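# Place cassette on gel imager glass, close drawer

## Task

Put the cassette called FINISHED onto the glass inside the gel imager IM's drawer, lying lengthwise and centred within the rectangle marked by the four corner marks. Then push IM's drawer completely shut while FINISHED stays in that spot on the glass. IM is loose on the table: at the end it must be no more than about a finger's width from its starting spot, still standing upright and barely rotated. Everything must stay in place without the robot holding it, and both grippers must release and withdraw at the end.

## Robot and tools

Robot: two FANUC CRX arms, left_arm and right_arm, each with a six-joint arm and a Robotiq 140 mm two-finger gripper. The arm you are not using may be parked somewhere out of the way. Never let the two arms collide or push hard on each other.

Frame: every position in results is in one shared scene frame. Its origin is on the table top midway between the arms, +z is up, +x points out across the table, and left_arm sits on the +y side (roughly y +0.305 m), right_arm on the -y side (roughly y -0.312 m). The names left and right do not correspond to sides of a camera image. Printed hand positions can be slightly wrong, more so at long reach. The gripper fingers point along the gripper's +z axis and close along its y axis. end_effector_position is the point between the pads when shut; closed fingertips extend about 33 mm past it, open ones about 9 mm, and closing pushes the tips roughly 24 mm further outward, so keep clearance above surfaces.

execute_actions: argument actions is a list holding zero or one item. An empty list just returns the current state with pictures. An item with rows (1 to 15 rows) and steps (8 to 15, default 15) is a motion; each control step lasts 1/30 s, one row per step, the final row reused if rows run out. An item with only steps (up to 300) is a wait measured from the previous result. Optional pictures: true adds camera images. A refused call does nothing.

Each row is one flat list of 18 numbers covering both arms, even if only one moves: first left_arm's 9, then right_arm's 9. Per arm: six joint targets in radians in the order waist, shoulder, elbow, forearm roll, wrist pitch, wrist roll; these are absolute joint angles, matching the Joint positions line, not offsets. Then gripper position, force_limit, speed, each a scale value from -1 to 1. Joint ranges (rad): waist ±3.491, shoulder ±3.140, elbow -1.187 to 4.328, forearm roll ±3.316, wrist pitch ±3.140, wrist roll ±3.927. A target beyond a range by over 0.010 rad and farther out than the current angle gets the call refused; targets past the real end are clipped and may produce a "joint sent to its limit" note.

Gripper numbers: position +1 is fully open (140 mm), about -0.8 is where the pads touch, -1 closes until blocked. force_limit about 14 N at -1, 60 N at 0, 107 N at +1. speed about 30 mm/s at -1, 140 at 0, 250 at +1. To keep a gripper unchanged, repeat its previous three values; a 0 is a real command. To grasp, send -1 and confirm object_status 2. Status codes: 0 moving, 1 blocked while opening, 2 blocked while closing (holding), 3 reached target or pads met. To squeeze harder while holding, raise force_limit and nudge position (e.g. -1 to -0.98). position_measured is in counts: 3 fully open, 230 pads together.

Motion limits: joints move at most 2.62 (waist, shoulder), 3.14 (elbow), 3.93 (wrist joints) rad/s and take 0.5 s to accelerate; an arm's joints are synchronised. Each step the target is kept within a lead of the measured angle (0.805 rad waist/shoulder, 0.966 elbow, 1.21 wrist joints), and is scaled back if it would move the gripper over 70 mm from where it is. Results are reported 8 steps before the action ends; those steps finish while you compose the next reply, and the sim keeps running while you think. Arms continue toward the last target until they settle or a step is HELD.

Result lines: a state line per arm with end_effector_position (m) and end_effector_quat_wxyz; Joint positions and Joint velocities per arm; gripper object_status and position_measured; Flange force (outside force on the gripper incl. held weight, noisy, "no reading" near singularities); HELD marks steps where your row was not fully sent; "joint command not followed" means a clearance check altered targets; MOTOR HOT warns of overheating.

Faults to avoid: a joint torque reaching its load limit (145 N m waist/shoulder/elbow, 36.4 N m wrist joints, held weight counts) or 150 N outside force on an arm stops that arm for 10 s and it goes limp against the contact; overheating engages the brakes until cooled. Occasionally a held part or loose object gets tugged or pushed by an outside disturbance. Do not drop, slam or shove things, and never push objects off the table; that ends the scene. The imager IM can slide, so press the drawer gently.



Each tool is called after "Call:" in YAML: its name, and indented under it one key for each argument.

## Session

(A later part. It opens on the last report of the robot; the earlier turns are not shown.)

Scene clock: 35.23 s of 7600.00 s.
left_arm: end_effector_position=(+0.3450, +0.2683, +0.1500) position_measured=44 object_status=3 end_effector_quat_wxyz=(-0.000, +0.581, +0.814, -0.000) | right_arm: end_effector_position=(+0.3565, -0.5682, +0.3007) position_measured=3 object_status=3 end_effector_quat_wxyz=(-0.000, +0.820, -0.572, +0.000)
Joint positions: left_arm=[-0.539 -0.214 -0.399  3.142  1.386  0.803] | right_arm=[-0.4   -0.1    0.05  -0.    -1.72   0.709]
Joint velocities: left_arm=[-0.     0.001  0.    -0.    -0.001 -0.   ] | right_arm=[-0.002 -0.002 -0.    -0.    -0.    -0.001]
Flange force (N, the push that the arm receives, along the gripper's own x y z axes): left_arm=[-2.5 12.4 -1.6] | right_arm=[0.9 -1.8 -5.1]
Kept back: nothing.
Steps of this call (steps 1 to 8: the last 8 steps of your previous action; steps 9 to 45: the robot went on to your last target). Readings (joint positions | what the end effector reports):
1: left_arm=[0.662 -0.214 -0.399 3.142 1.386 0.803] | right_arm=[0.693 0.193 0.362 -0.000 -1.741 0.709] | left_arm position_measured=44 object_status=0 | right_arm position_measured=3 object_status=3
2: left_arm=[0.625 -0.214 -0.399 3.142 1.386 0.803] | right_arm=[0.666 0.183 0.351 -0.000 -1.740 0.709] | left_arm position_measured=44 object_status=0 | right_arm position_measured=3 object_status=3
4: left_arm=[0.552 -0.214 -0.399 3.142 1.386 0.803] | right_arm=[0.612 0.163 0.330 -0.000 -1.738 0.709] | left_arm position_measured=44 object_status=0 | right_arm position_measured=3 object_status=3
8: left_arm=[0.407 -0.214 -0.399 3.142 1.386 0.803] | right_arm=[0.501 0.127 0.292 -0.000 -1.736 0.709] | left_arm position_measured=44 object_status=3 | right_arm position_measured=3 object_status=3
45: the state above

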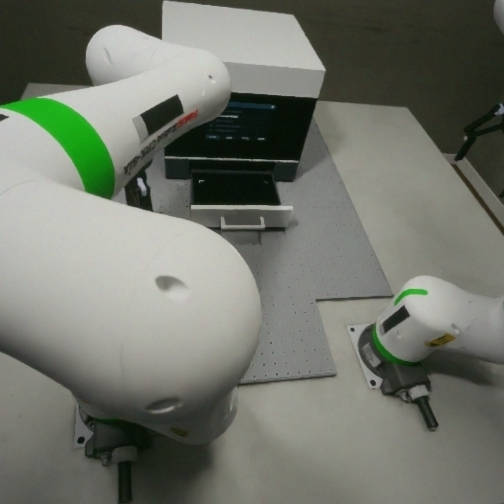

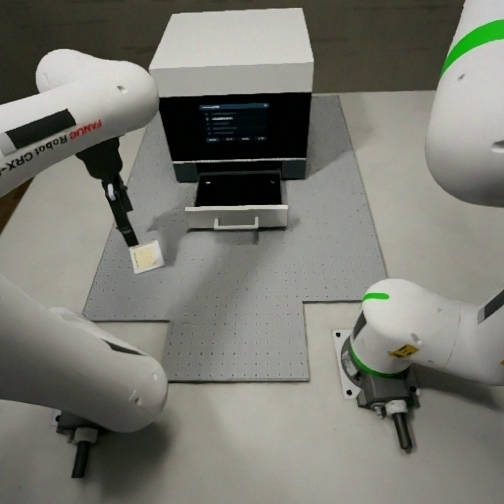

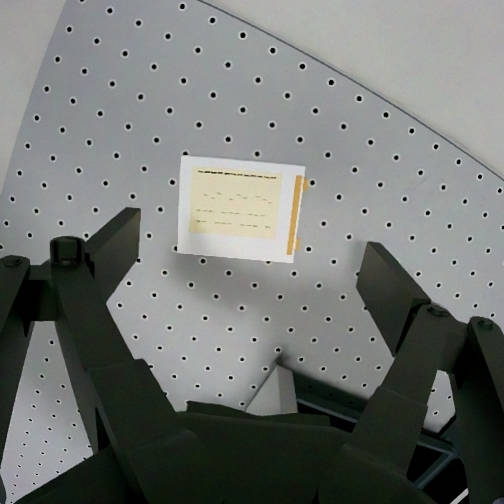

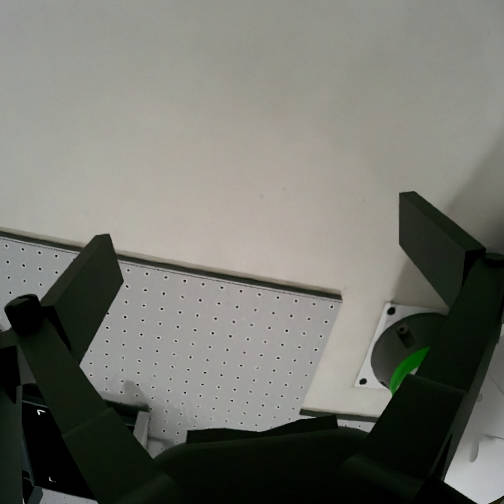

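Call:
execute_actions:
  actions:
    - {"rows": [[-0.5804,-0.1713,-0.5714,3.1416,1.1707,0.8996,0.68,0,0,-0.4,-0.1,0.05,0.0,-1.72,0.709,1,0,0]], "steps": 15}

Call:
execute_actions:
  actions:
    - {"steps": 12}
  pictures: true

Scene clock: 36.57 s of 7600.00 s.
left_arm: end_effector_position=(+0.3401, +0.2606, +0.0927) position_measured=44 object_status=3 end_effector_quat_wxyz=(-0.000, +0.566, +0.824, +0.000) | right_arm: end_effector_position=(+0.3565, -0.5683, +0.3007) position_measured=3 object_status=3 end_effector_quat_wxyz=(-0.000, +0.820, -0.572, +0.000)
Joint positions: left_arm=[-0.567 -0.185 -0.514  3.141  1.243  0.867] | right_arm=[-0.4   -0.1    0.05  -0.    -1.72   0.709]
Joint velocities: left_arm=[-0.197  0.212 -0.832 -0.    -1.019  0.456] | right_arm=[ 0.    -0.002 -0.    -0.    -0.    -0.001]
Flange force (N, the push that the arm receives, along the gripper's own x y z axes): left_arm=[-7.3 15.8 16.8] | right_arm=[-1.4 -2.2 -4.8]
Steps of this call (steps 1 to 15: the robot went on to your last target; steps 16 to 33: nothing new was sent; steps 34 to 40: the first 7 steps of this action). Readings (joint positions | what the end effector reports):
34: left_arm=[-0.539 -0.214 -0.399 3.142 1.386 0.803] | right_arm=[-0.400 -0.100 0.050 -0.000 -1.720 0.709] | left_arm position_measured=44 object_status=3 | right_arm position_measured=3 object_status=3
35: left_arm=[-0.540 -0.213 -0.402 3.141 1.382 0.805] | right_arm=[-0.400 -0.100 0.050 -0.000 -1.720 0.709] | left_arm position_measured=44 object_status=3 | right_arm position_measured=3 object_status=3
37: left_arm=[-0.546 -0.207 -0.429 3.141 1.349 0.820] | right_arm=[-0.400 -0.100 0.050 -0.000 -1.720 0.709] | left_arm position_measured=44 object_status=3 | right_arm position_measured=3 object_status=3
40: the state above

Scene clock: 36.97 s of 7600.00 s.
left_arm: end_effector_position=(+0.3351, +0.2581, +0.0650) position_measured=44 object_status=3 end_effector_quat_wxyz=(+0.000, +0.559, +0.829, +0.000) | right_arm: end_effector_position=(+0.3565, -0.5683, +0.3007) position_measured=3 object_status=3 end_effector_quat_wxyz=(-0.000, +0.820, -0.572, +0.000)
Joint positions: left_arm=[-0.58  -0.171 -0.571  3.142  1.171  0.9  ] | right_arm=[-0.4   -0.1    0.05  -0.    -1.72   0.709]
Joint velocities: left_arm=[ 0.     0.    -0.002  0.    -0.001  0.   ] | right_arm=[ 0.    -0.001  0.    -0.     0.     0.   ]
Flange force (N, the push that the arm receives, along the gripper's own x y z axes): left_arm=[-1.3 11.7 1.2] | right_arm=[-2.4 -3.3 -3.6]
Kept back: nothing.
Steps of this call (steps 1 to 8: the last 8 steps of your previous action; steps 9 to 12: the robot went on to your last target). Readings (joint positions | what the end effector reports):
1: left_arm=[-0.572 -0.179 -0.539 3.141 1.212 0.881] | right_arm=[-0.400 -0.100 0.050 -0.000 -1.720 0.709] | left_arm position_measured=44 object_status=3 | right_arm position_measured=3 object_status=3
2: left_arm=[-0.577 -0.175 -0.556 3.141 1.190 0.891] | right_arm=[-0.400 -0.100 0.050 -0.000 -1.720 0.709] | left_arm position_measured=44 object_status=3 | right_arm position_measured=3 object_status=3
4: left_arm=[-0.580 -0.171 -0.571 3.142 1.172 0.899] | right_arm=[-0.400 -0.100 0.050 -0.000 -1.720 0.709] | left_arm position_measured=44 object_status=3 | right_arm position_measured=3 object_status=3
8: left_arm=[-0.580 -0.171 -0.571 3.142 1.171 0.900] | right_arm=[-0.400 -0.100 0.050 -0.000 -1.720 0.709] | left_arm position_measured=44 object_status=3 | right_arm position_measured=3 object_status=3
12: the state above

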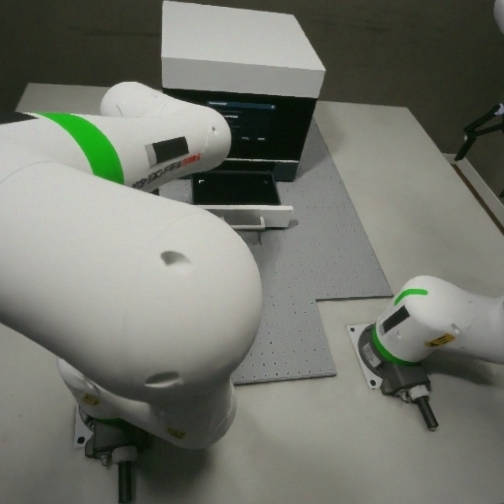

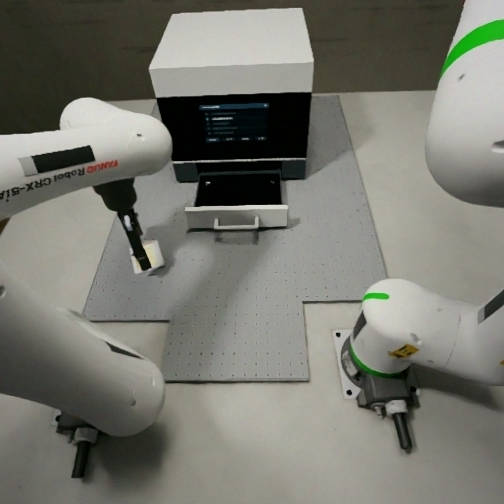

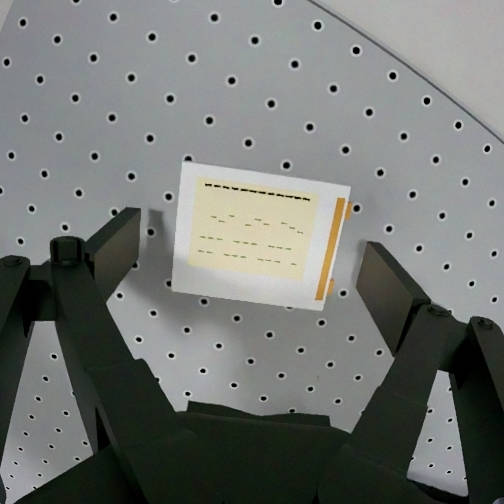

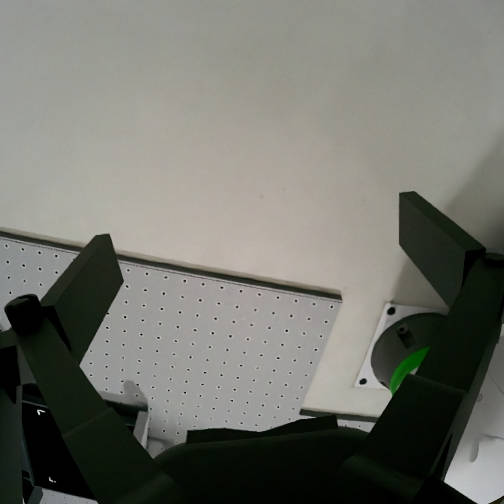

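Call:
zoom_image:
  camera: "cam_left_wrist"
  region: [110, 130, 400, 340]

Region (110, 130, 400, 340) of cam_left_wrist's 504x504 image, scaled by 1.738, with more detail than that image has; it fills the top 365 rows of this view, and the rest is white.

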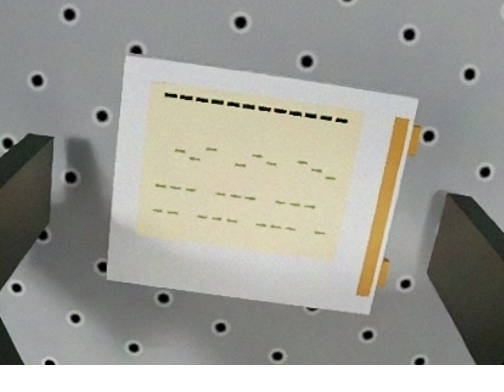

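Call:
execute_actions:
  actions:
    - {"rows": [[-0.583,-0.121,-0.58,3.1416,1.1118,0.9022,0.68,0,0,-0.4,-0.1,0.05,0.0,-1.72,0.709,1,0,0]], "steps": 10}

Call:
execute_actions:
  actions:
    - {"steps": 12}
  pictures: true

Call:
zoom_image:
  camera: "cam_left_wrist"
  region: [110, 130, 400, 340]

Scene clock: 39.37 s of 7600.00 s.
left_arm: end_effector_position=(+0.3356, +0.2577, +0.0639) position_measured=44 object_status=3 end_effector_quat_wxyz=(+0.000, +0.559, +0.829, +0.000) | right_arm: end_effector_position=(+0.3565, -0.5683, +0.3007) position_measured=3 object_status=3 end_effector_quat_wxyz=(-0.000, +0.820, -0.572, +0.000)
Joint positions: left_arm=[-0.581 -0.169 -0.572  3.142  1.167  0.9  ] | right_arm=[-0.4   -0.1    0.05  -0.    -1.72   0.709]
Joint velocities: left_arm=[-0.009  0.151 -0.024  0.    -0.185  0.009] | right_arm=[ 0.     0.002 -0.     0.    -0.    -0.   ]
Flange force (N, the push that the arm receives, along the gripper's own x y z axes): left_arm=[7.1 -5.2 -15.3] | right_arm=[-1.5 -4.5 -5.5]
Steps of this call (steps 1 to 30: the robot went on to your last target; steps 31 to 70: nothing new was sent; steps 71 to 72: the first 2 steps of this action). Readings (joint positions | what the end effector reports):
71: left_arm=[-0.580 -0.171 -0.571 3.142 1.171 0.900] | right_arm=[-0.400 -0.100 0.050 -0.000 -1.720 0.709] | left_arm position_measured=44 object_status=3 | right_arm position_measured=3 object_status=3
72: the state above

Scene clock: 39.77 s of 7600.00 s.
left_arm: end_effector_position=(+0.3434, +0.2523, +0.0449) position_measured=44 object_status=3 end_effector_quat_wxyz=(-0.000, +0.559, +0.829, -0.000) | right_arm: end_effector_position=(+0.3565, -0.5683, +0.3007) position_measured=3 object_status=3 end_effector_quat_wxyz=(-0.000, +0.820, -0.572, +0.000)
Joint positions: left_arm=[-0.583 -0.121 -0.58   3.142  1.112  0.902] | right_arm=[-0.4   -0.1    0.05  -0.    -1.72   0.709]
Joint velocities: left_arm=[-0.002 -0.     0.     0.    -0.001 -0.001] | right_arm=[-0.     0.001  0.    -0.     0.    -0.   ]
Flange force (N, the push that the arm receives, along the gripper's own x y z axes): left_arm=[-2.9 10.2 0.5] | right_arm=[-2.1 -2.8 -4.4]
Kept back: nothing.
Steps of this call (steps 1 to 8: the last 8 steps of your previous action; steps 9 to 12: the robot went on to your last target). Readings (joint positions | what the end effector reports):
1: left_arm=[-0.581 -0.160 -0.573 3.142 1.158 0.900] | right_arm=[-0.400 -0.100 0.050 -0.000 -1.720 0.709] | left_arm position_measured=44 object_status=3 | right_arm position_measured=3 object_status=3
2: left_arm=[-0.582 -0.147 -0.576 3.142 1.141 0.901] | right_arm=[-0.400 -0.100 0.050 -0.000 -1.720 0.709] | left_arm position_measured=44 object_status=3 | right_arm position_measured=3 object_status=3
4: left_arm=[-0.583 -0.124 -0.580 3.142 1.116 0.902] | right_arm=[-0.400 -0.100 0.050 -0.000 -1.720 0.709] | left_arm position_measured=44 object_status=3 | right_arm position_measured=3 object_status=3
8: left_arm=[-0.583 -0.121 -0.580 3.142 1.112 0.902] | right_arm=[-0.400 -0.100 0.050 -0.000 -1.720 0.709] | left_arm position_measured=44 object_status=3 | right_arm position_measured=3 object_status=3
12: the state above

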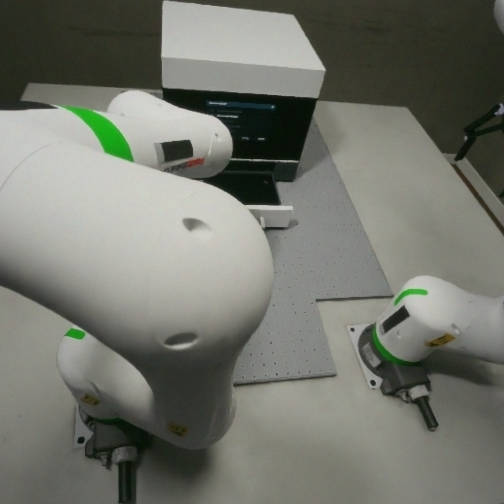

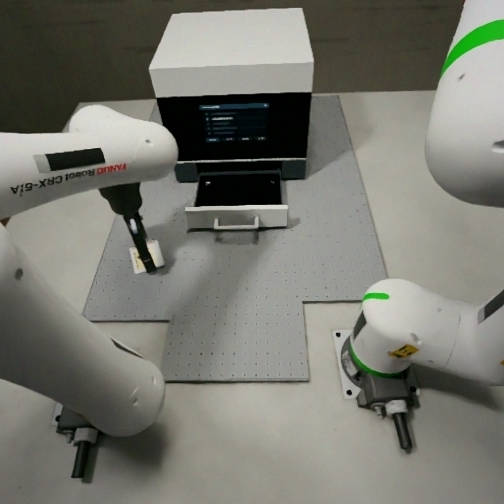

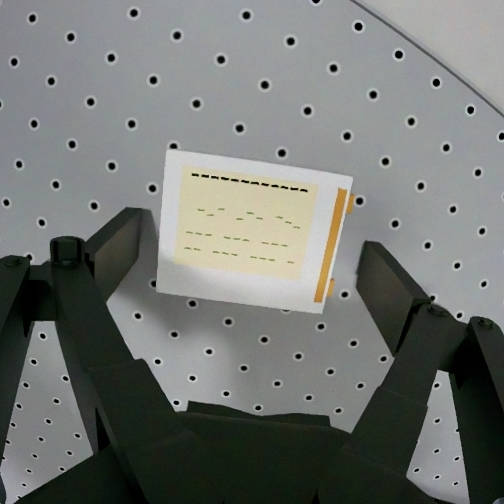

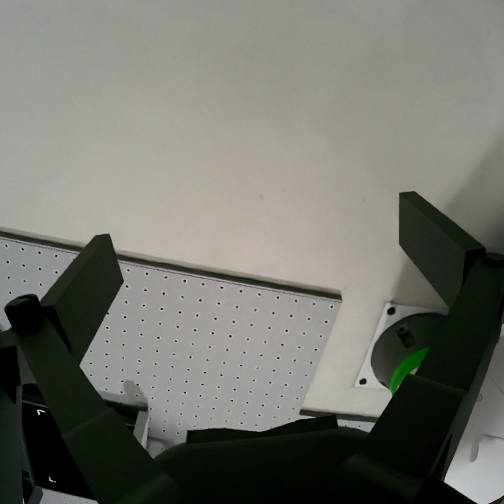

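Region (110, 130, 400, 340) of cam_left_wrist's 504x504 image, scaled by 1.738, with more detail than that image has; it fills the top 365 rows of this view, and the rest is white.

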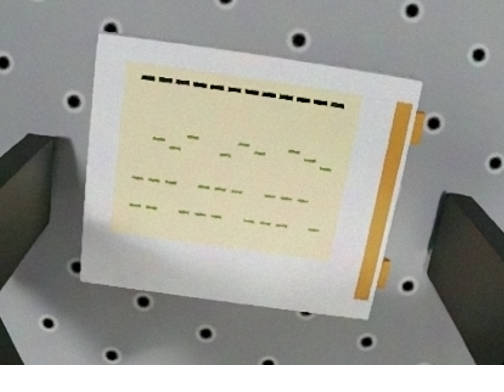

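Call:
execute_actions:
  actions:
    - {"rows": [[-0.583,-0.1054,-0.5975,3.1416,1.0787,0.9022,0.57,0,0,-0.4,-0.1,0.05,0.0,-1.72,0.709,1,0,0]], "steps": 8}

Call:
execute_actions:
  actions:
    - {"steps": 14}
  pictures: true

Call:
zoom_image:
  camera: "cam_left_wrist"
  region: [110, 130, 400, 340]

Scene clock: 40.57 s of 7600.00 s.
left_arm: end_effector_position=(+0.3435, +0.2523, +0.0450) position_measured=44 object_status=3 end_effector_quat_wxyz=(-0.000, +0.559, +0.829, -0.000) | right_arm: end_effector_position=(+0.3565, -0.5683, +0.3007) position_measured=3 object_status=3 end_effector_quat_wxyz=(-0.000, +0.820, -0.572, +0.000)
Joint positions: left_arm=[-0.583 -0.121 -0.58   3.142  1.112  0.902] | right_arm=[-0.4   -0.1    0.05  -0.    -1.72   0.709]
Joint velocities: left_arm=[-0.  0.  0. -0.  0.  0.] | right_arm=[ 0.    -0.001 -0.001 -0.    -0.    -0.001]
Flange force (N, the push that the arm receives, along the gripper's own x y z axes): left_arm=[-0.7 9.4 0.1] | right_arm=[-0.4 -4.2 -6.4]
Kept back: the last 8 steps of this action.
Steps of this call (steps 1 to 24: the robot went on to your last target). Readings (joint positions | what the end effector reports):
1: left_arm=[-0.583 -0.121 -0.580 3.142 1.112 0.902] | right_arm=[-0.400 -0.100 0.050 -0.000 -1.720 0.709] | left_arm position_measured=44 object_status=3 | right_arm position_measured=3 object_status=3
2: left_arm=[-0.583 -0.121 -0.580 3.142 1.112 0.902] | right_arm=[-0.400 -0.100 0.050 -0.000 -1.720 0.709] | left_arm position_measured=44 object_status=3 | right_arm position_measured=3 object_status=3
4: left_arm=[-0.583 -0.121 -0.580 3.142 1.112 0.902] | right_arm=[-0.400 -0.100 0.050 -0.000 -1.720 0.709] | left_arm position_measured=44 object_status=3 | right_arm position_measured=3 object_status=3
8: left_arm=[-0.583 -0.121 -0.580 3.142 1.112 0.902] | right_arm=[-0.400 -0.100 0.050 -0.000 -1.720 0.709] | left_arm position_measured=44 object_status=3 | right_arm position_measured=3 object_status=3
24: the state above

Scene clock: 41.03 s of 7600.00 s.
left_arm: end_effector_position=(+0.3434, +0.2524, +0.0331) position_measured=57 object_status=3 end_effector_quat_wxyz=(+0.000, +0.559, +0.829, +0.000) | right_arm: end_effector_position=(+0.3565, -0.5683, +0.3007) position_measured=3 object_status=3 end_effector_quat_wxyz=(-0.000, +0.820, -0.572, +0.000)
Joint positions: left_arm=[-0.583 -0.106 -0.597  3.141  1.079  0.902] | right_arm=[-0.4   -0.1    0.05  -0.    -1.72   0.709]
Joint velocities: left_arm=[-0.    -0.     0.     0.    -0.001 -0.   ] | right_arm=[ 0.    -0.001  0.001 -0.     0.    -0.   ]
Flange force (N, the push that the arm receives, along the gripper's own x y z axes): left_arm=[8.3 -15.0 -57.3] | right_arm=[-1.6 -3.3 -5.1]
Kept back: nothing.
Steps of this call (steps 1 to 8: the last 8 steps of your previous action; steps 9 to 14: the robot went on to your last target). Readings (joint positions | what the end effector reports):
1: left_arm=[-0.583 -0.121 -0.580 3.142 1.112 0.902] | right_arm=[-0.400 -0.100 0.050 -0.000 -1.720 0.709] | left_arm position_measured=44 object_status=0 | right_arm position_measured=3 object_status=3
2: left_arm=[-0.583 -0.119 -0.582 3.141 1.107 0.902] | right_arm=[-0.400 -0.100 0.050 -0.000 -1.720 0.709] | left_arm position_measured=47 object_status=0 | right_arm position_measured=3 object_status=3
4: left_arm=[-0.583 -0.108 -0.595 3.141 1.084 0.902] | right_arm=[-0.400 -0.100 0.050 -0.000 -1.720 0.709] | left_arm position_measured=57 object_status=0 | right_arm position_measured=3 object_status=3
8: left_arm=[-0.583 -0.106 -0.597 3.141 1.079 0.902] | right_arm=[-0.400 -0.100 0.050 -0.000 -1.720 0.709] | left_arm position_measured=57 object_status=0 | right_arm position_measured=3 object_status=3
14: the state above

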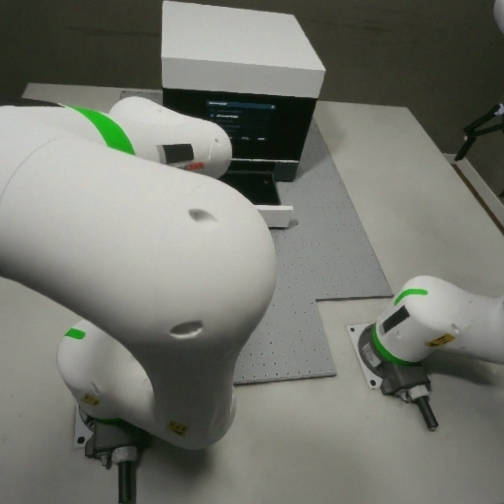

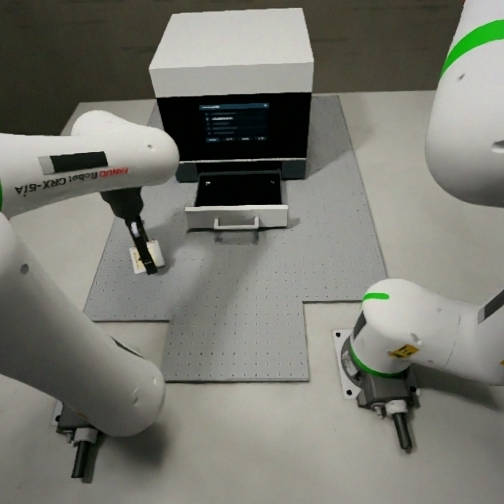

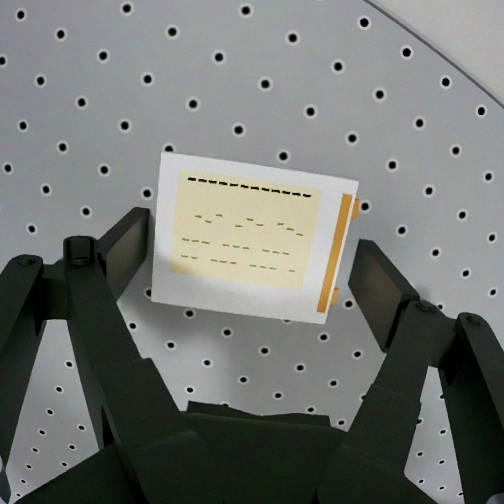

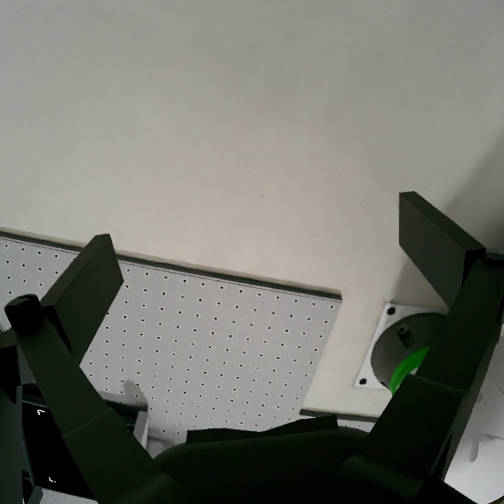

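Region (110, 130, 400, 340) of cam_left_wrist's 504x504 image, scaled by 1.738, with more detail than that image has; it fills the top 365 rows of this view, and the rest is white.

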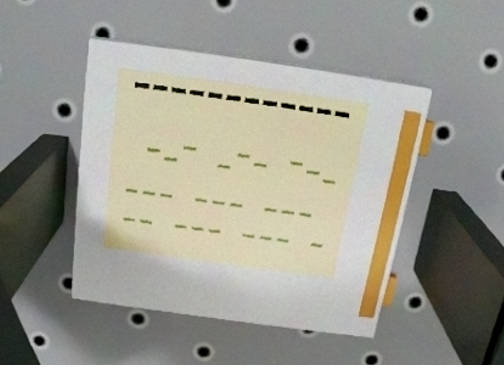

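Call:
execute_actions:
  actions:
    - {"rows": [[-0.583,-0.1132,-0.5887,3.1416,1.0953,0.9022,0.57,0,0,-0.4,-0.1,0.05,0.0,-1.72,0.709,1,0,0],[-0.583,-0.1132,-0.5887,3.1416,1.0953,0.9022,0.57,0,0,-0.4,-0.1,0.05,0.0,-1.72,0.709,1,0,0],[-0.583,-0.1132,-0.5887,3.1416,1.0953,0.9022,0.57,0,0,-0.4,-0.1,0.05,0.0,-1.72,0.709,1,0,0],[-0.583,-0.1132,-0.5887,3.1416,1.0953,0.9022,0.57,0,0,-0.4,-0.1,0.05,0.0,-1.72,0.709,1,0,0],[-0.5798,-0.1214,-0.596,3.1416,1.0962,0.899,0.57,0,0,-0.4,-0.1,0.05,0.0,-1.72,0.709,1,0,0],[-0.5798,-0.1214,-0.596,3.1416,1.0962,0.899,0.57,0,0,-0.4,-0.1,0.05,0.0,-1.72,0.709,1,0,0],[-0.5798,-0.1214,-0.596,3.1416,1.0962,0.899,0.57,0,0,-0.4,-0.1,0.05,0.0,-1.72,0.709,1,0,0],[-0.5798,-0.1214,-0.596,3.1416,1.0962,0.899,0.57,0,0,-0.4,-0.1,0.05,0.0,-1.72,0.709,1,0,0],[-0.5798,-0.1214,-0.596,3.1416,1.0962,0.899,0.57,0,0,-0.4,-0.1,0.05,0.0,-1.72,0.709,1,0,0],[-0.5798,-0.1214,-0.596,3.1416,1.0962,0.899,0.46,0,-0.8,-0.4,-0.1,0.05,0.0,-1.72,0.709,1,0,0]], "steps": 12}

Call:
execute_actions:
  actions:
    - {"steps": 18}
  pictures: true

Call:
zoom_image:
  camera: "cam_left_wrist"
  region: [110, 130, 400, 340]

Scene clock: 42.07 s of 7600.00 s.
left_arm: end_effector_position=(+0.3435, +0.2520, +0.0384) position_measured=57 object_status=3 end_effector_quat_wxyz=(+0.000, +0.558, +0.830, -0.000) | right_arm: end_effector_position=(+0.3565, -0.5683, +0.3007) position_measured=3 object_status=3 end_effector_quat_wxyz=(-0.000, +0.820, -0.572, +0.000)
Joint positions: left_arm=[-0.583 -0.112 -0.589  3.142  1.093  0.902] | right_arm=[-0.4   -0.1    0.05   0.    -1.72   0.709]
Joint velocities: left_arm=[ 0.001 -0.02   0.016 -0.     0.046  0.   ] | right_arm=[ 0.     0.001  0.     0.    -0.     0.   ]
Flange force (N, the push that the arm receives, along the gripper's own x y z axes): left_arm=[-0.5 4.9 -20.5] | right_arm=[-1.3 -3.0 -5.7]
Steps of this call (steps 1 to 27: the robot went on to your last target; steps 28 to 31: the first 4 steps of this action). Readings (joint positions | what the end effector reports):
28: left_arm=[-0.583 -0.105 -0.597 3.142 1.079 0.902] | right_arm=[-0.400 -0.100 0.050 -0.000 -1.720 0.709] | left_arm position_measured=57 object_status=3 | right_arm position_measured=3 object_status=3
29: left_arm=[-0.583 -0.107 -0.596 3.142 1.081 0.902] | right_arm=[-0.400 -0.100 0.050 -0.000 -1.720 0.709] | left_arm position_measured=57 object_status=3 | right_arm position_measured=3 object_status=3
31: the state above

Scene clock: 42.67 s of 7600.00 s.
left_arm: end_effector_position=(+0.3409, +0.2550, +0.0390) position_measured=71 object_status=3 end_effector_quat_wxyz=(-0.000, +0.559, +0.829, -0.000) | right_arm: end_effector_position=(+0.3565, -0.5683, +0.3007) position_measured=3 object_status=3 end_effector_quat_wxyz=(-0.000, +0.820, -0.572, +0.000)
Joint positions: left_arm=[-0.58  -0.121 -0.596  3.142  1.096  0.899] | right_arm=[-0.4   -0.1    0.05   0.    -1.72   0.709]
Joint velocities: left_arm=[ 0.001  0.    -0.    -0.     0.    -0.   ] | right_arm=[ 0.    -0.001 -0.    -0.     0.    -0.   ]
Flange force (N, the push that the arm receives, along the gripper's own x y z axes): left_arm=[-5.2 12.5 -0.6] | right_arm=[-0.4 -2.0 -5.6]
Kept back: nothing.
Steps of this call (steps 1 to 8: the last 8 steps of your previous action; steps 9 to 15: the robot went on to your last target; steps 16 to 18: nothing new was sent). Readings (joint positions | what the end effector reports):
1: left_arm=[-0.583 -0.113 -0.589 3.142 1.094 0.902] | right_arm=[-0.400 -0.100 0.050 0.000 -1.720 0.709] | left_arm position_measured=57 object_status=3 | right_arm position_measured=3 object_status=3
2: left_arm=[-0.582 -0.116 -0.591 3.142 1.095 0.901] | right_arm=[-0.400 -0.100 0.050 0.000 -1.720 0.709] | left_arm position_measured=57 object_status=3 | right_arm position_measured=3 object_status=3
4: left_arm=[-0.580 -0.121 -0.596 3.142 1.096 0.899] | right_arm=[-0.400 -0.100 0.050 0.000 -1.720 0.709] | left_arm position_measured=57 object_status=3 | right_arm position_measured=3 object_status=3
8: left_arm=[-0.580 -0.121 -0.596 3.142 1.096 0.899] | right_arm=[-0.400 -0.100 0.050 0.000 -1.720 0.709] | left_arm position_measured=61 object_status=0 | right_arm position_measured=3 object_status=3
18: the state above
All arms were judged still, so your last target was given up. Only a new action makes them travel on or press farther. Fingers that are still opening or closing keep moving.

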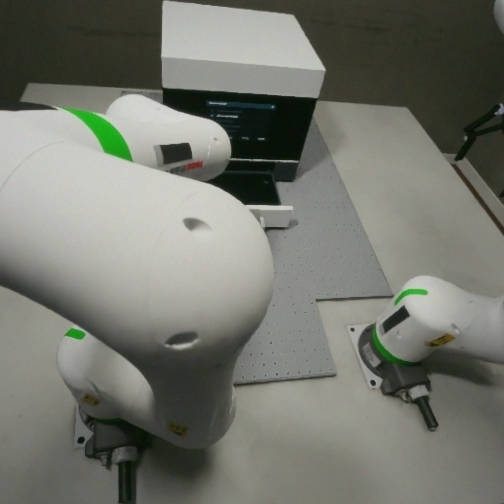

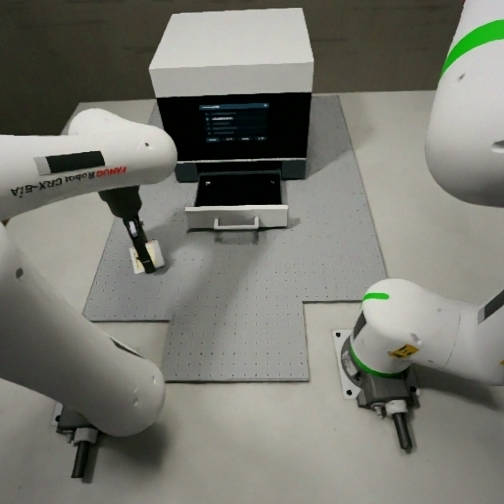

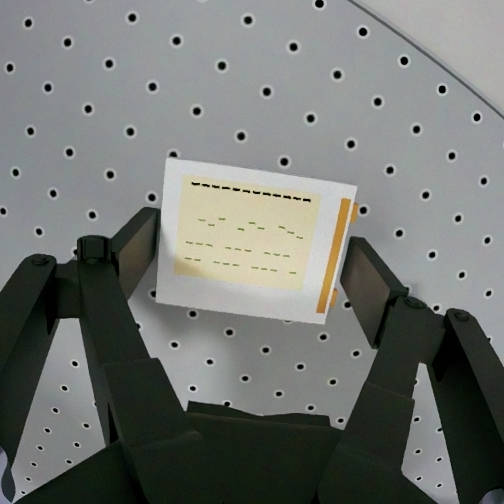

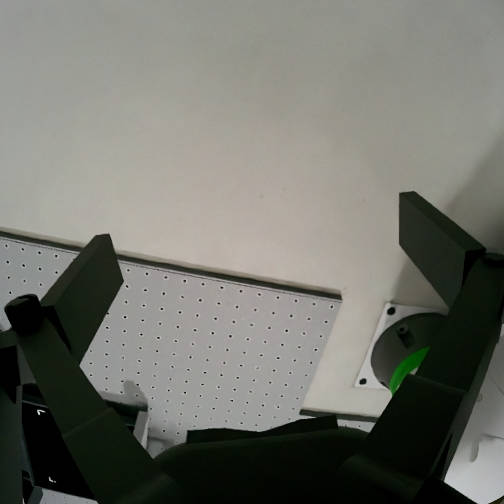

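Region (110, 130, 400, 340) of cam_left_wrist's 504x504 image, scaled by 1.738, with more detail than that image has; it fills the top 365 rows of this view, and the rest is white.

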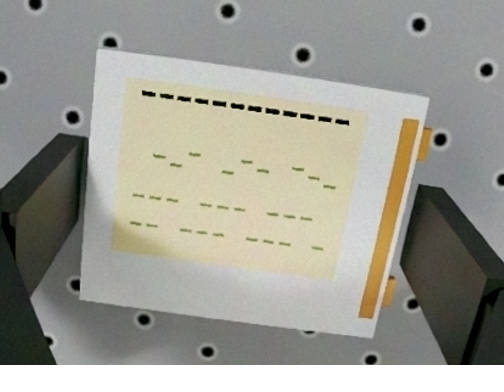

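Call:
execute_actions:
  actions:
    - {"rows": [[-0.5798,-0.1214,-0.596,3.1416,1.0962,0.899,-1,0.3,-0.9,-0.4,-0.1,0.05,0.0,-1.72,0.709,1,0,0]], "steps": 8}

Call:
execute_actions:
  actions:
    - {"steps": 18}
  pictures: true

Call:
zoom_image:
  camera: "cam_left_wrist"
  region: [110, 130, 400, 340]

Scene clock: 42.97 s of 7600.00 s.
left_arm: end_effector_position=(+0.3409, +0.2550, +0.0390) position_measured=71 object_status=3 end_effector_quat_wxyz=(-0.000, +0.559, +0.829, -0.000) | right_arm: end_effector_position=(+0.3565, -0.5683, +0.3007) position_measured=3 object_status=3 end_effector_quat_wxyz=(-0.000, +0.820, -0.572, +0.000)
Joint positions: left_arm=[-0.58  -0.121 -0.596  3.142  1.096  0.899] | right_arm=[-0.4   -0.1    0.05   0.    -1.72   0.709]
Joint velocities: left_arm=[-0.001  0.001  0.    -0.    -0.    -0.001] | right_arm=[-0.    -0.001 -0.001 -0.    -0.    -0.   ]
Flange force (N, the push that the arm receives, along the gripper's own x y z axes): left_arm=[-3.9 8.0 2.7] | right_arm=[-2.7 -2.3 -4.1]
Kept back: the last 8 steps of this action.
Steps of this call (steps 1 to 9: nothing new was sent). Readings (joint positions | what the end effector reports):
1: left_arm=[-0.580 -0.121 -0.596 3.142 1.096 0.899] | right_arm=[-0.400 -0.100 0.050 0.000 -1.720 0.709] | left_arm position_measured=71 object_status=3 | right_arm position_measured=3 object_status=3
2: left_arm=[-0.580 -0.121 -0.596 3.142 1.096 0.899] | right_arm=[-0.400 -0.100 0.050 0.000 -1.720 0.709] | left_arm position_measured=71 object_status=3 | right_arm position_measured=3 object_status=3
4: left_arm=[-0.580 -0.121 -0.596 3.142 1.096 0.899] | right_arm=[-0.400 -0.100 0.050 0.000 -1.720 0.709] | left_arm position_measured=71 object_status=3 | right_arm position_measured=3 object_status=3
8: left_arm=[-0.580 -0.121 -0.596 3.142 1.096 0.899] | right_arm=[-0.400 -0.100 0.050 0.000 -1.720 0.709] | left_arm position_measured=71 object_status=3 | right_arm position_measured=3 object_status=3
9: the state above

Scene clock: 43.57 s of 7600.00 s.
left_arm: end_effector_position=(+0.3408, +0.2551, +0.0391) position_measured=89 object_status=2 end_effector_quat_wxyz=(-0.000, +0.559, +0.829, +0.000) | right_arm: end_effector_position=(+0.3565, -0.5683, +0.3007) position_measured=3 object_status=3 end_effector_quat_wxyz=(-0.000, +0.820, -0.572, +0.000)
Joint positions: left_arm=[-0.58  -0.122 -0.596  3.141  1.097  0.899] | right_arm=[-0.4   -0.1    0.05   0.    -1.72   0.709]
Joint velocities: left_arm=[ 0.002  0.002  0.     0.    -0.001  0.   ] | right_arm=[ 0.  0.  0. -0. -0.  0.]
Flange force (N, the push that the arm receives, along the gripper's own x y z axes): left_arm=[0.5 -6.1 -56.6] | right_arm=[-0.1 -2.2 -5.1]
Kept back: nothing.
Steps of this call (steps 1 to 8: the last 8 steps of your previous action; steps 9 to 15: the robot went on to your last target; steps 16 to 18: nothing new was sent). Readings (joint positions | what the end effector reports):
1: left_arm=[-0.580 -0.121 -0.596 3.142 1.096 0.899] | right_arm=[-0.400 -0.100 0.050 0.000 -1.720 0.709] | left_arm position_measured=71 object_status=0 | right_arm position_measured=3 object_status=3
2: left_arm=[-0.580 -0.121 -0.596 3.142 1.096 0.899] | right_arm=[-0.400 -0.100 0.050 0.000 -1.720 0.709] | left_arm position_measured=72 object_status=0 | right_arm position_measured=3 object_status=3
4: left_arm=[-0.580 -0.121 -0.596 3.142 1.096 0.899] | right_arm=[-0.400 -0.100 0.050 0.000 -1.720 0.709] | left_arm position_measured=77 object_status=0 | right_arm position_measured=3 object_status=3
8: left_arm=[-0.580 -0.122 -0.596 3.141 1.097 0.899] | right_arm=[-0.400 -0.100 0.050 0.000 -1.720 0.709] | left_arm position_measured=85 object_status=0 | right_arm position_measured=3 object_status=3
18: the state above
All arms were judged still, so your last target was given up. Only a new action makes them travel on or press farther. Fingers that are still opening or closing keep moving.

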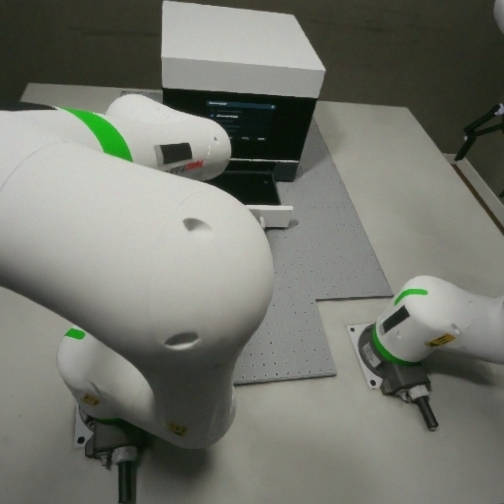

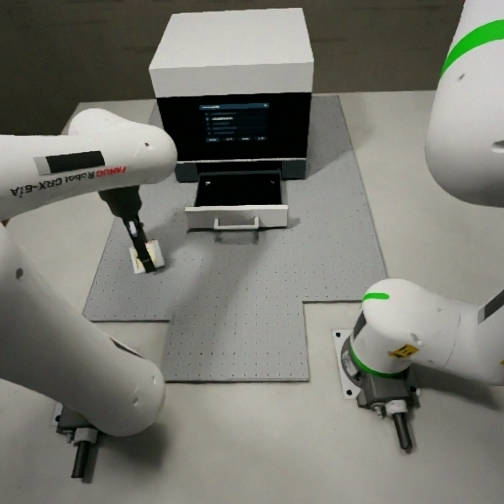

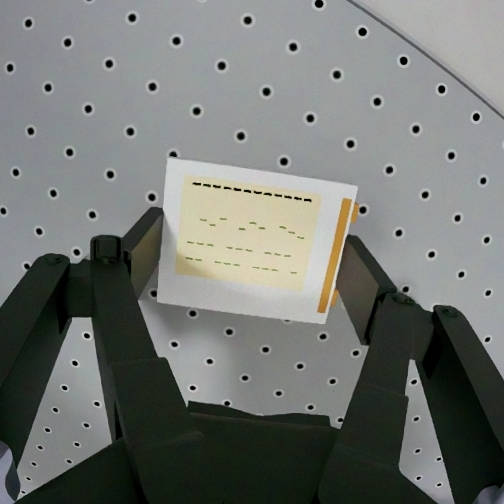

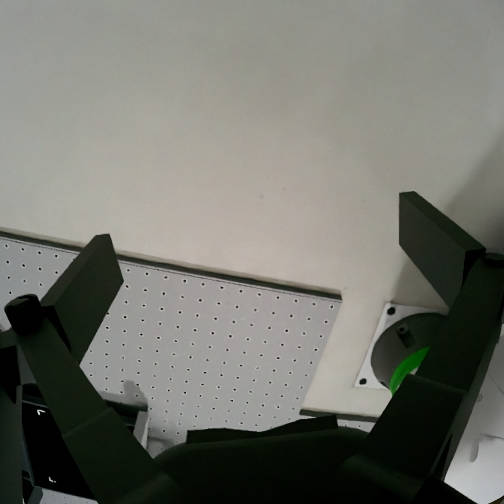

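Region (110, 130, 400, 340) of cam_left_wrist's 504x504 image, scaled by 1.738, with more detail than that image has; it fills the top 365 rows of this view, and the rest is white.

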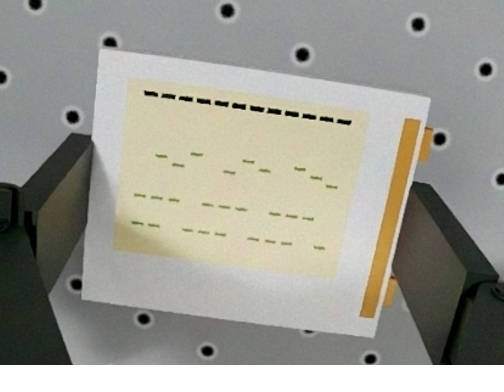

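Call:
execute_actions:
  actions:
    - {"rows": [[-0.5798,-0.1227,-0.5945,3.1416,1.099,0.899,-1,0.3,-0.9,-0.4,-0.1,0.05,0.0,-1.72,0.709,1,0,0],[-0.5798,-0.1227,-0.5945,3.1416,1.099,0.899,-1,0.3,-0.9,-0.4,-0.1,0.05,0.0,-1.72,0.709,1,0,0],[-0.5798,-0.124,-0.5931,3.1416,1.1017,0.899,-1,0.3,-0.9,-0.4,-0.1,0.05,0.0,-1.72,0.709,1,0,0],[-0.5798,-0.124,-0.5931,3.1416,1.1017,0.899,-1,0.3,-0.9,-0.4,-0.1,0.05,0.0,-1.72,0.709,1,0,0],[-0.5798,-0.1253,-0.5916,3.1416,1.1045,0.899,-1,0.3,-0.9,-0.4,-0.1,0.05,0.0,-1.72,0.709,1,0,0],[-0.5798,-0.1266,-0.5901,3.1416,1.1073,0.899,-1,0.3,-0.9,-0.4,-0.1,0.05,0.0,-1.72,0.709,1,0,0],[-0.5798,-0.1292,-0.5872,3.1416,1.1128,0.899,-1,0.3,-0.9,-0.4,-0.1,0.05,0.0,-1.72,0.709,1,0,0],[-0.5798,-0.1343,-0.5813,3.1416,1.1238,0.899,-1,0.3,-0.9,-0.4,-0.1,0.05,0.0,-1.72,0.709,1,0,0]], "steps": 10}

Call:
execute_actions:
  actions:
    - {"steps": 16}
  pictures: true

Call:
zoom_image:
  camera: "cam_left_wrist"
  region: [110, 130, 400, 340]

Scene clock: 44.17 s of 7600.00 s.
left_arm: end_effector_position=(+0.3410, +0.2550, +0.0393) position_measured=89 object_status=2 end_effector_quat_wxyz=(+0.000, +0.559, +0.829, +0.000) | right_arm: end_effector_position=(+0.3565, -0.5683, +0.3007) position_measured=3 object_status=3 end_effector_quat_wxyz=(-0.000, +0.820, -0.572, +0.000)
Joint positions: left_arm=[-0.58  -0.122 -0.595  3.142  1.097  0.899] | right_arm=[-0.4   -0.1    0.05   0.    -1.72   0.709]
Joint velocities: left_arm=[ 0.001 -0.015  0.019  0.005  0.043  0.001] | right_arm=[-0.    -0.001  0.     0.     0.     0.   ]
Flange force (N, the push that the arm receives, along the gripper's own x y z axes): left_arm=[3.5 -4.6 -48.8] | right_arm=[-1.4 -3.8 -5.2]
Steps of this call (steps 1 to 16: nothing new was sent; steps 17 to 18: the first 2 steps of this action). Readings (joint positions | what the end effector reports):
17: left_arm=[-0.580 -0.121 -0.596 3.142 1.096 0.899] | right_arm=[-0.400 -0.100 0.050 -0.000 -1.720 0.709] | left_arm position_measured=89 object_status=2 | right_arm position_measured=3 object_status=3
18: the state above

Scene clock: 44.70 s of 7600.00 s.
left_arm: end_effector_position=(+0.3409, +0.2550, +0.0489) position_measured=89 object_status=2 end_effector_quat_wxyz=(-0.000, +0.559, +0.829, -0.000) | right_arm: end_effector_position=(+0.3565, -0.5683, +0.3007) position_measured=3 object_status=3 end_effector_quat_wxyz=(-0.000, +0.820, -0.572, +0.000)
Joint positions: left_arm=[-0.58  -0.134 -0.581  3.142  1.124  0.899] | right_arm=[-0.4   -0.1    0.05   0.    -1.72   0.709]
Joint velocities: left_arm=[-0.001  0.001 -0.001 -0.    -0.    -0.   ] | right_arm=[ 0.     0.001 -0.    -0.     0.     0.   ]
Flange force (N, the push that the arm receives, along the gripper's own x y z axes): left_arm=[-1.5 12.1 0.2] | right_arm=[-1.1 -3.1 -5.8]
Kept back: nothing.
Steps of this call (steps 1 to 8: the last 8 steps of your previous action; steps 9 to 16: the robot went on to your last target). Readings (joint positions | what the end effector reports):
1: left_arm=[-0.580 -0.122 -0.595 3.142 1.098 0.899] | right_arm=[-0.400 -0.100 0.050 0.000 -1.720 0.709] | left_arm position_measured=89 object_status=2 | right_arm position_measured=3 object_status=3
2: left_arm=[-0.580 -0.123 -0.594 3.142 1.100 0.899] | right_arm=[-0.400 -0.100 0.050 0.000 -1.720 0.709] | left_arm position_measured=89 object_status=2 | right_arm position_measured=3 object_status=3
4: left_arm=[-0.580 -0.124 -0.592 3.142 1.103 0.899] | right_arm=[-0.400 -0.100 0.050 0.000 -1.720 0.709] | left_arm position_measured=89 object_status=2 | right_arm position_measured=3 object_status=3
8: left_arm=[-0.580 -0.134 -0.582 3.142 1.123 0.899] | right_arm=[-0.400 -0.100 0.050 0.000 -1.720 0.709] | left_arm position_measured=89 object_status=2 | right_arm position_measured=3 object_status=3
16: the state above

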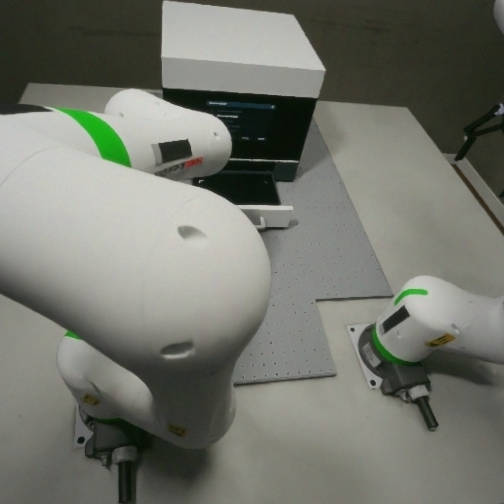

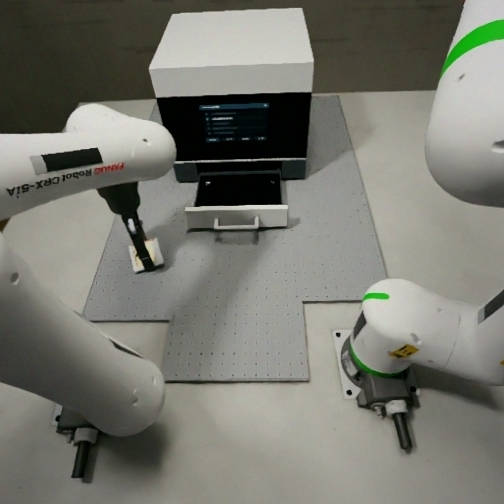

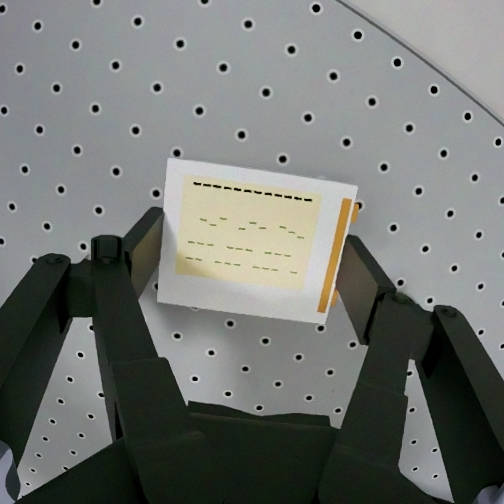

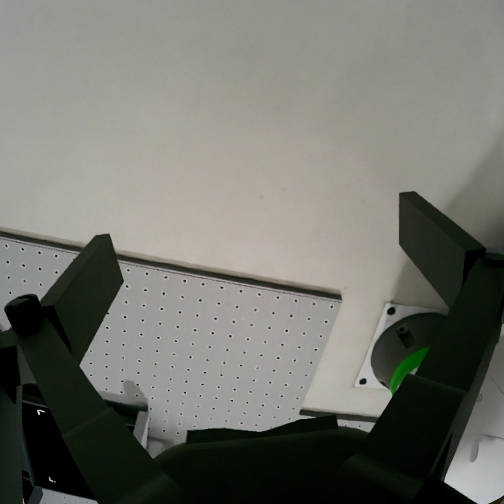

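Region (110, 130, 400, 340) of cam_left_wrist's 504x504 image, scaled by 1.738, with more detail than that image has; it fills the top 365 rows of this view, and the rest is white.

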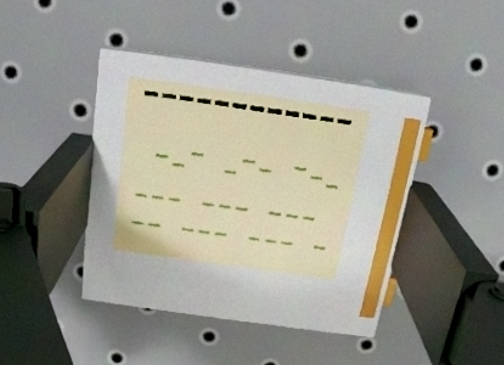

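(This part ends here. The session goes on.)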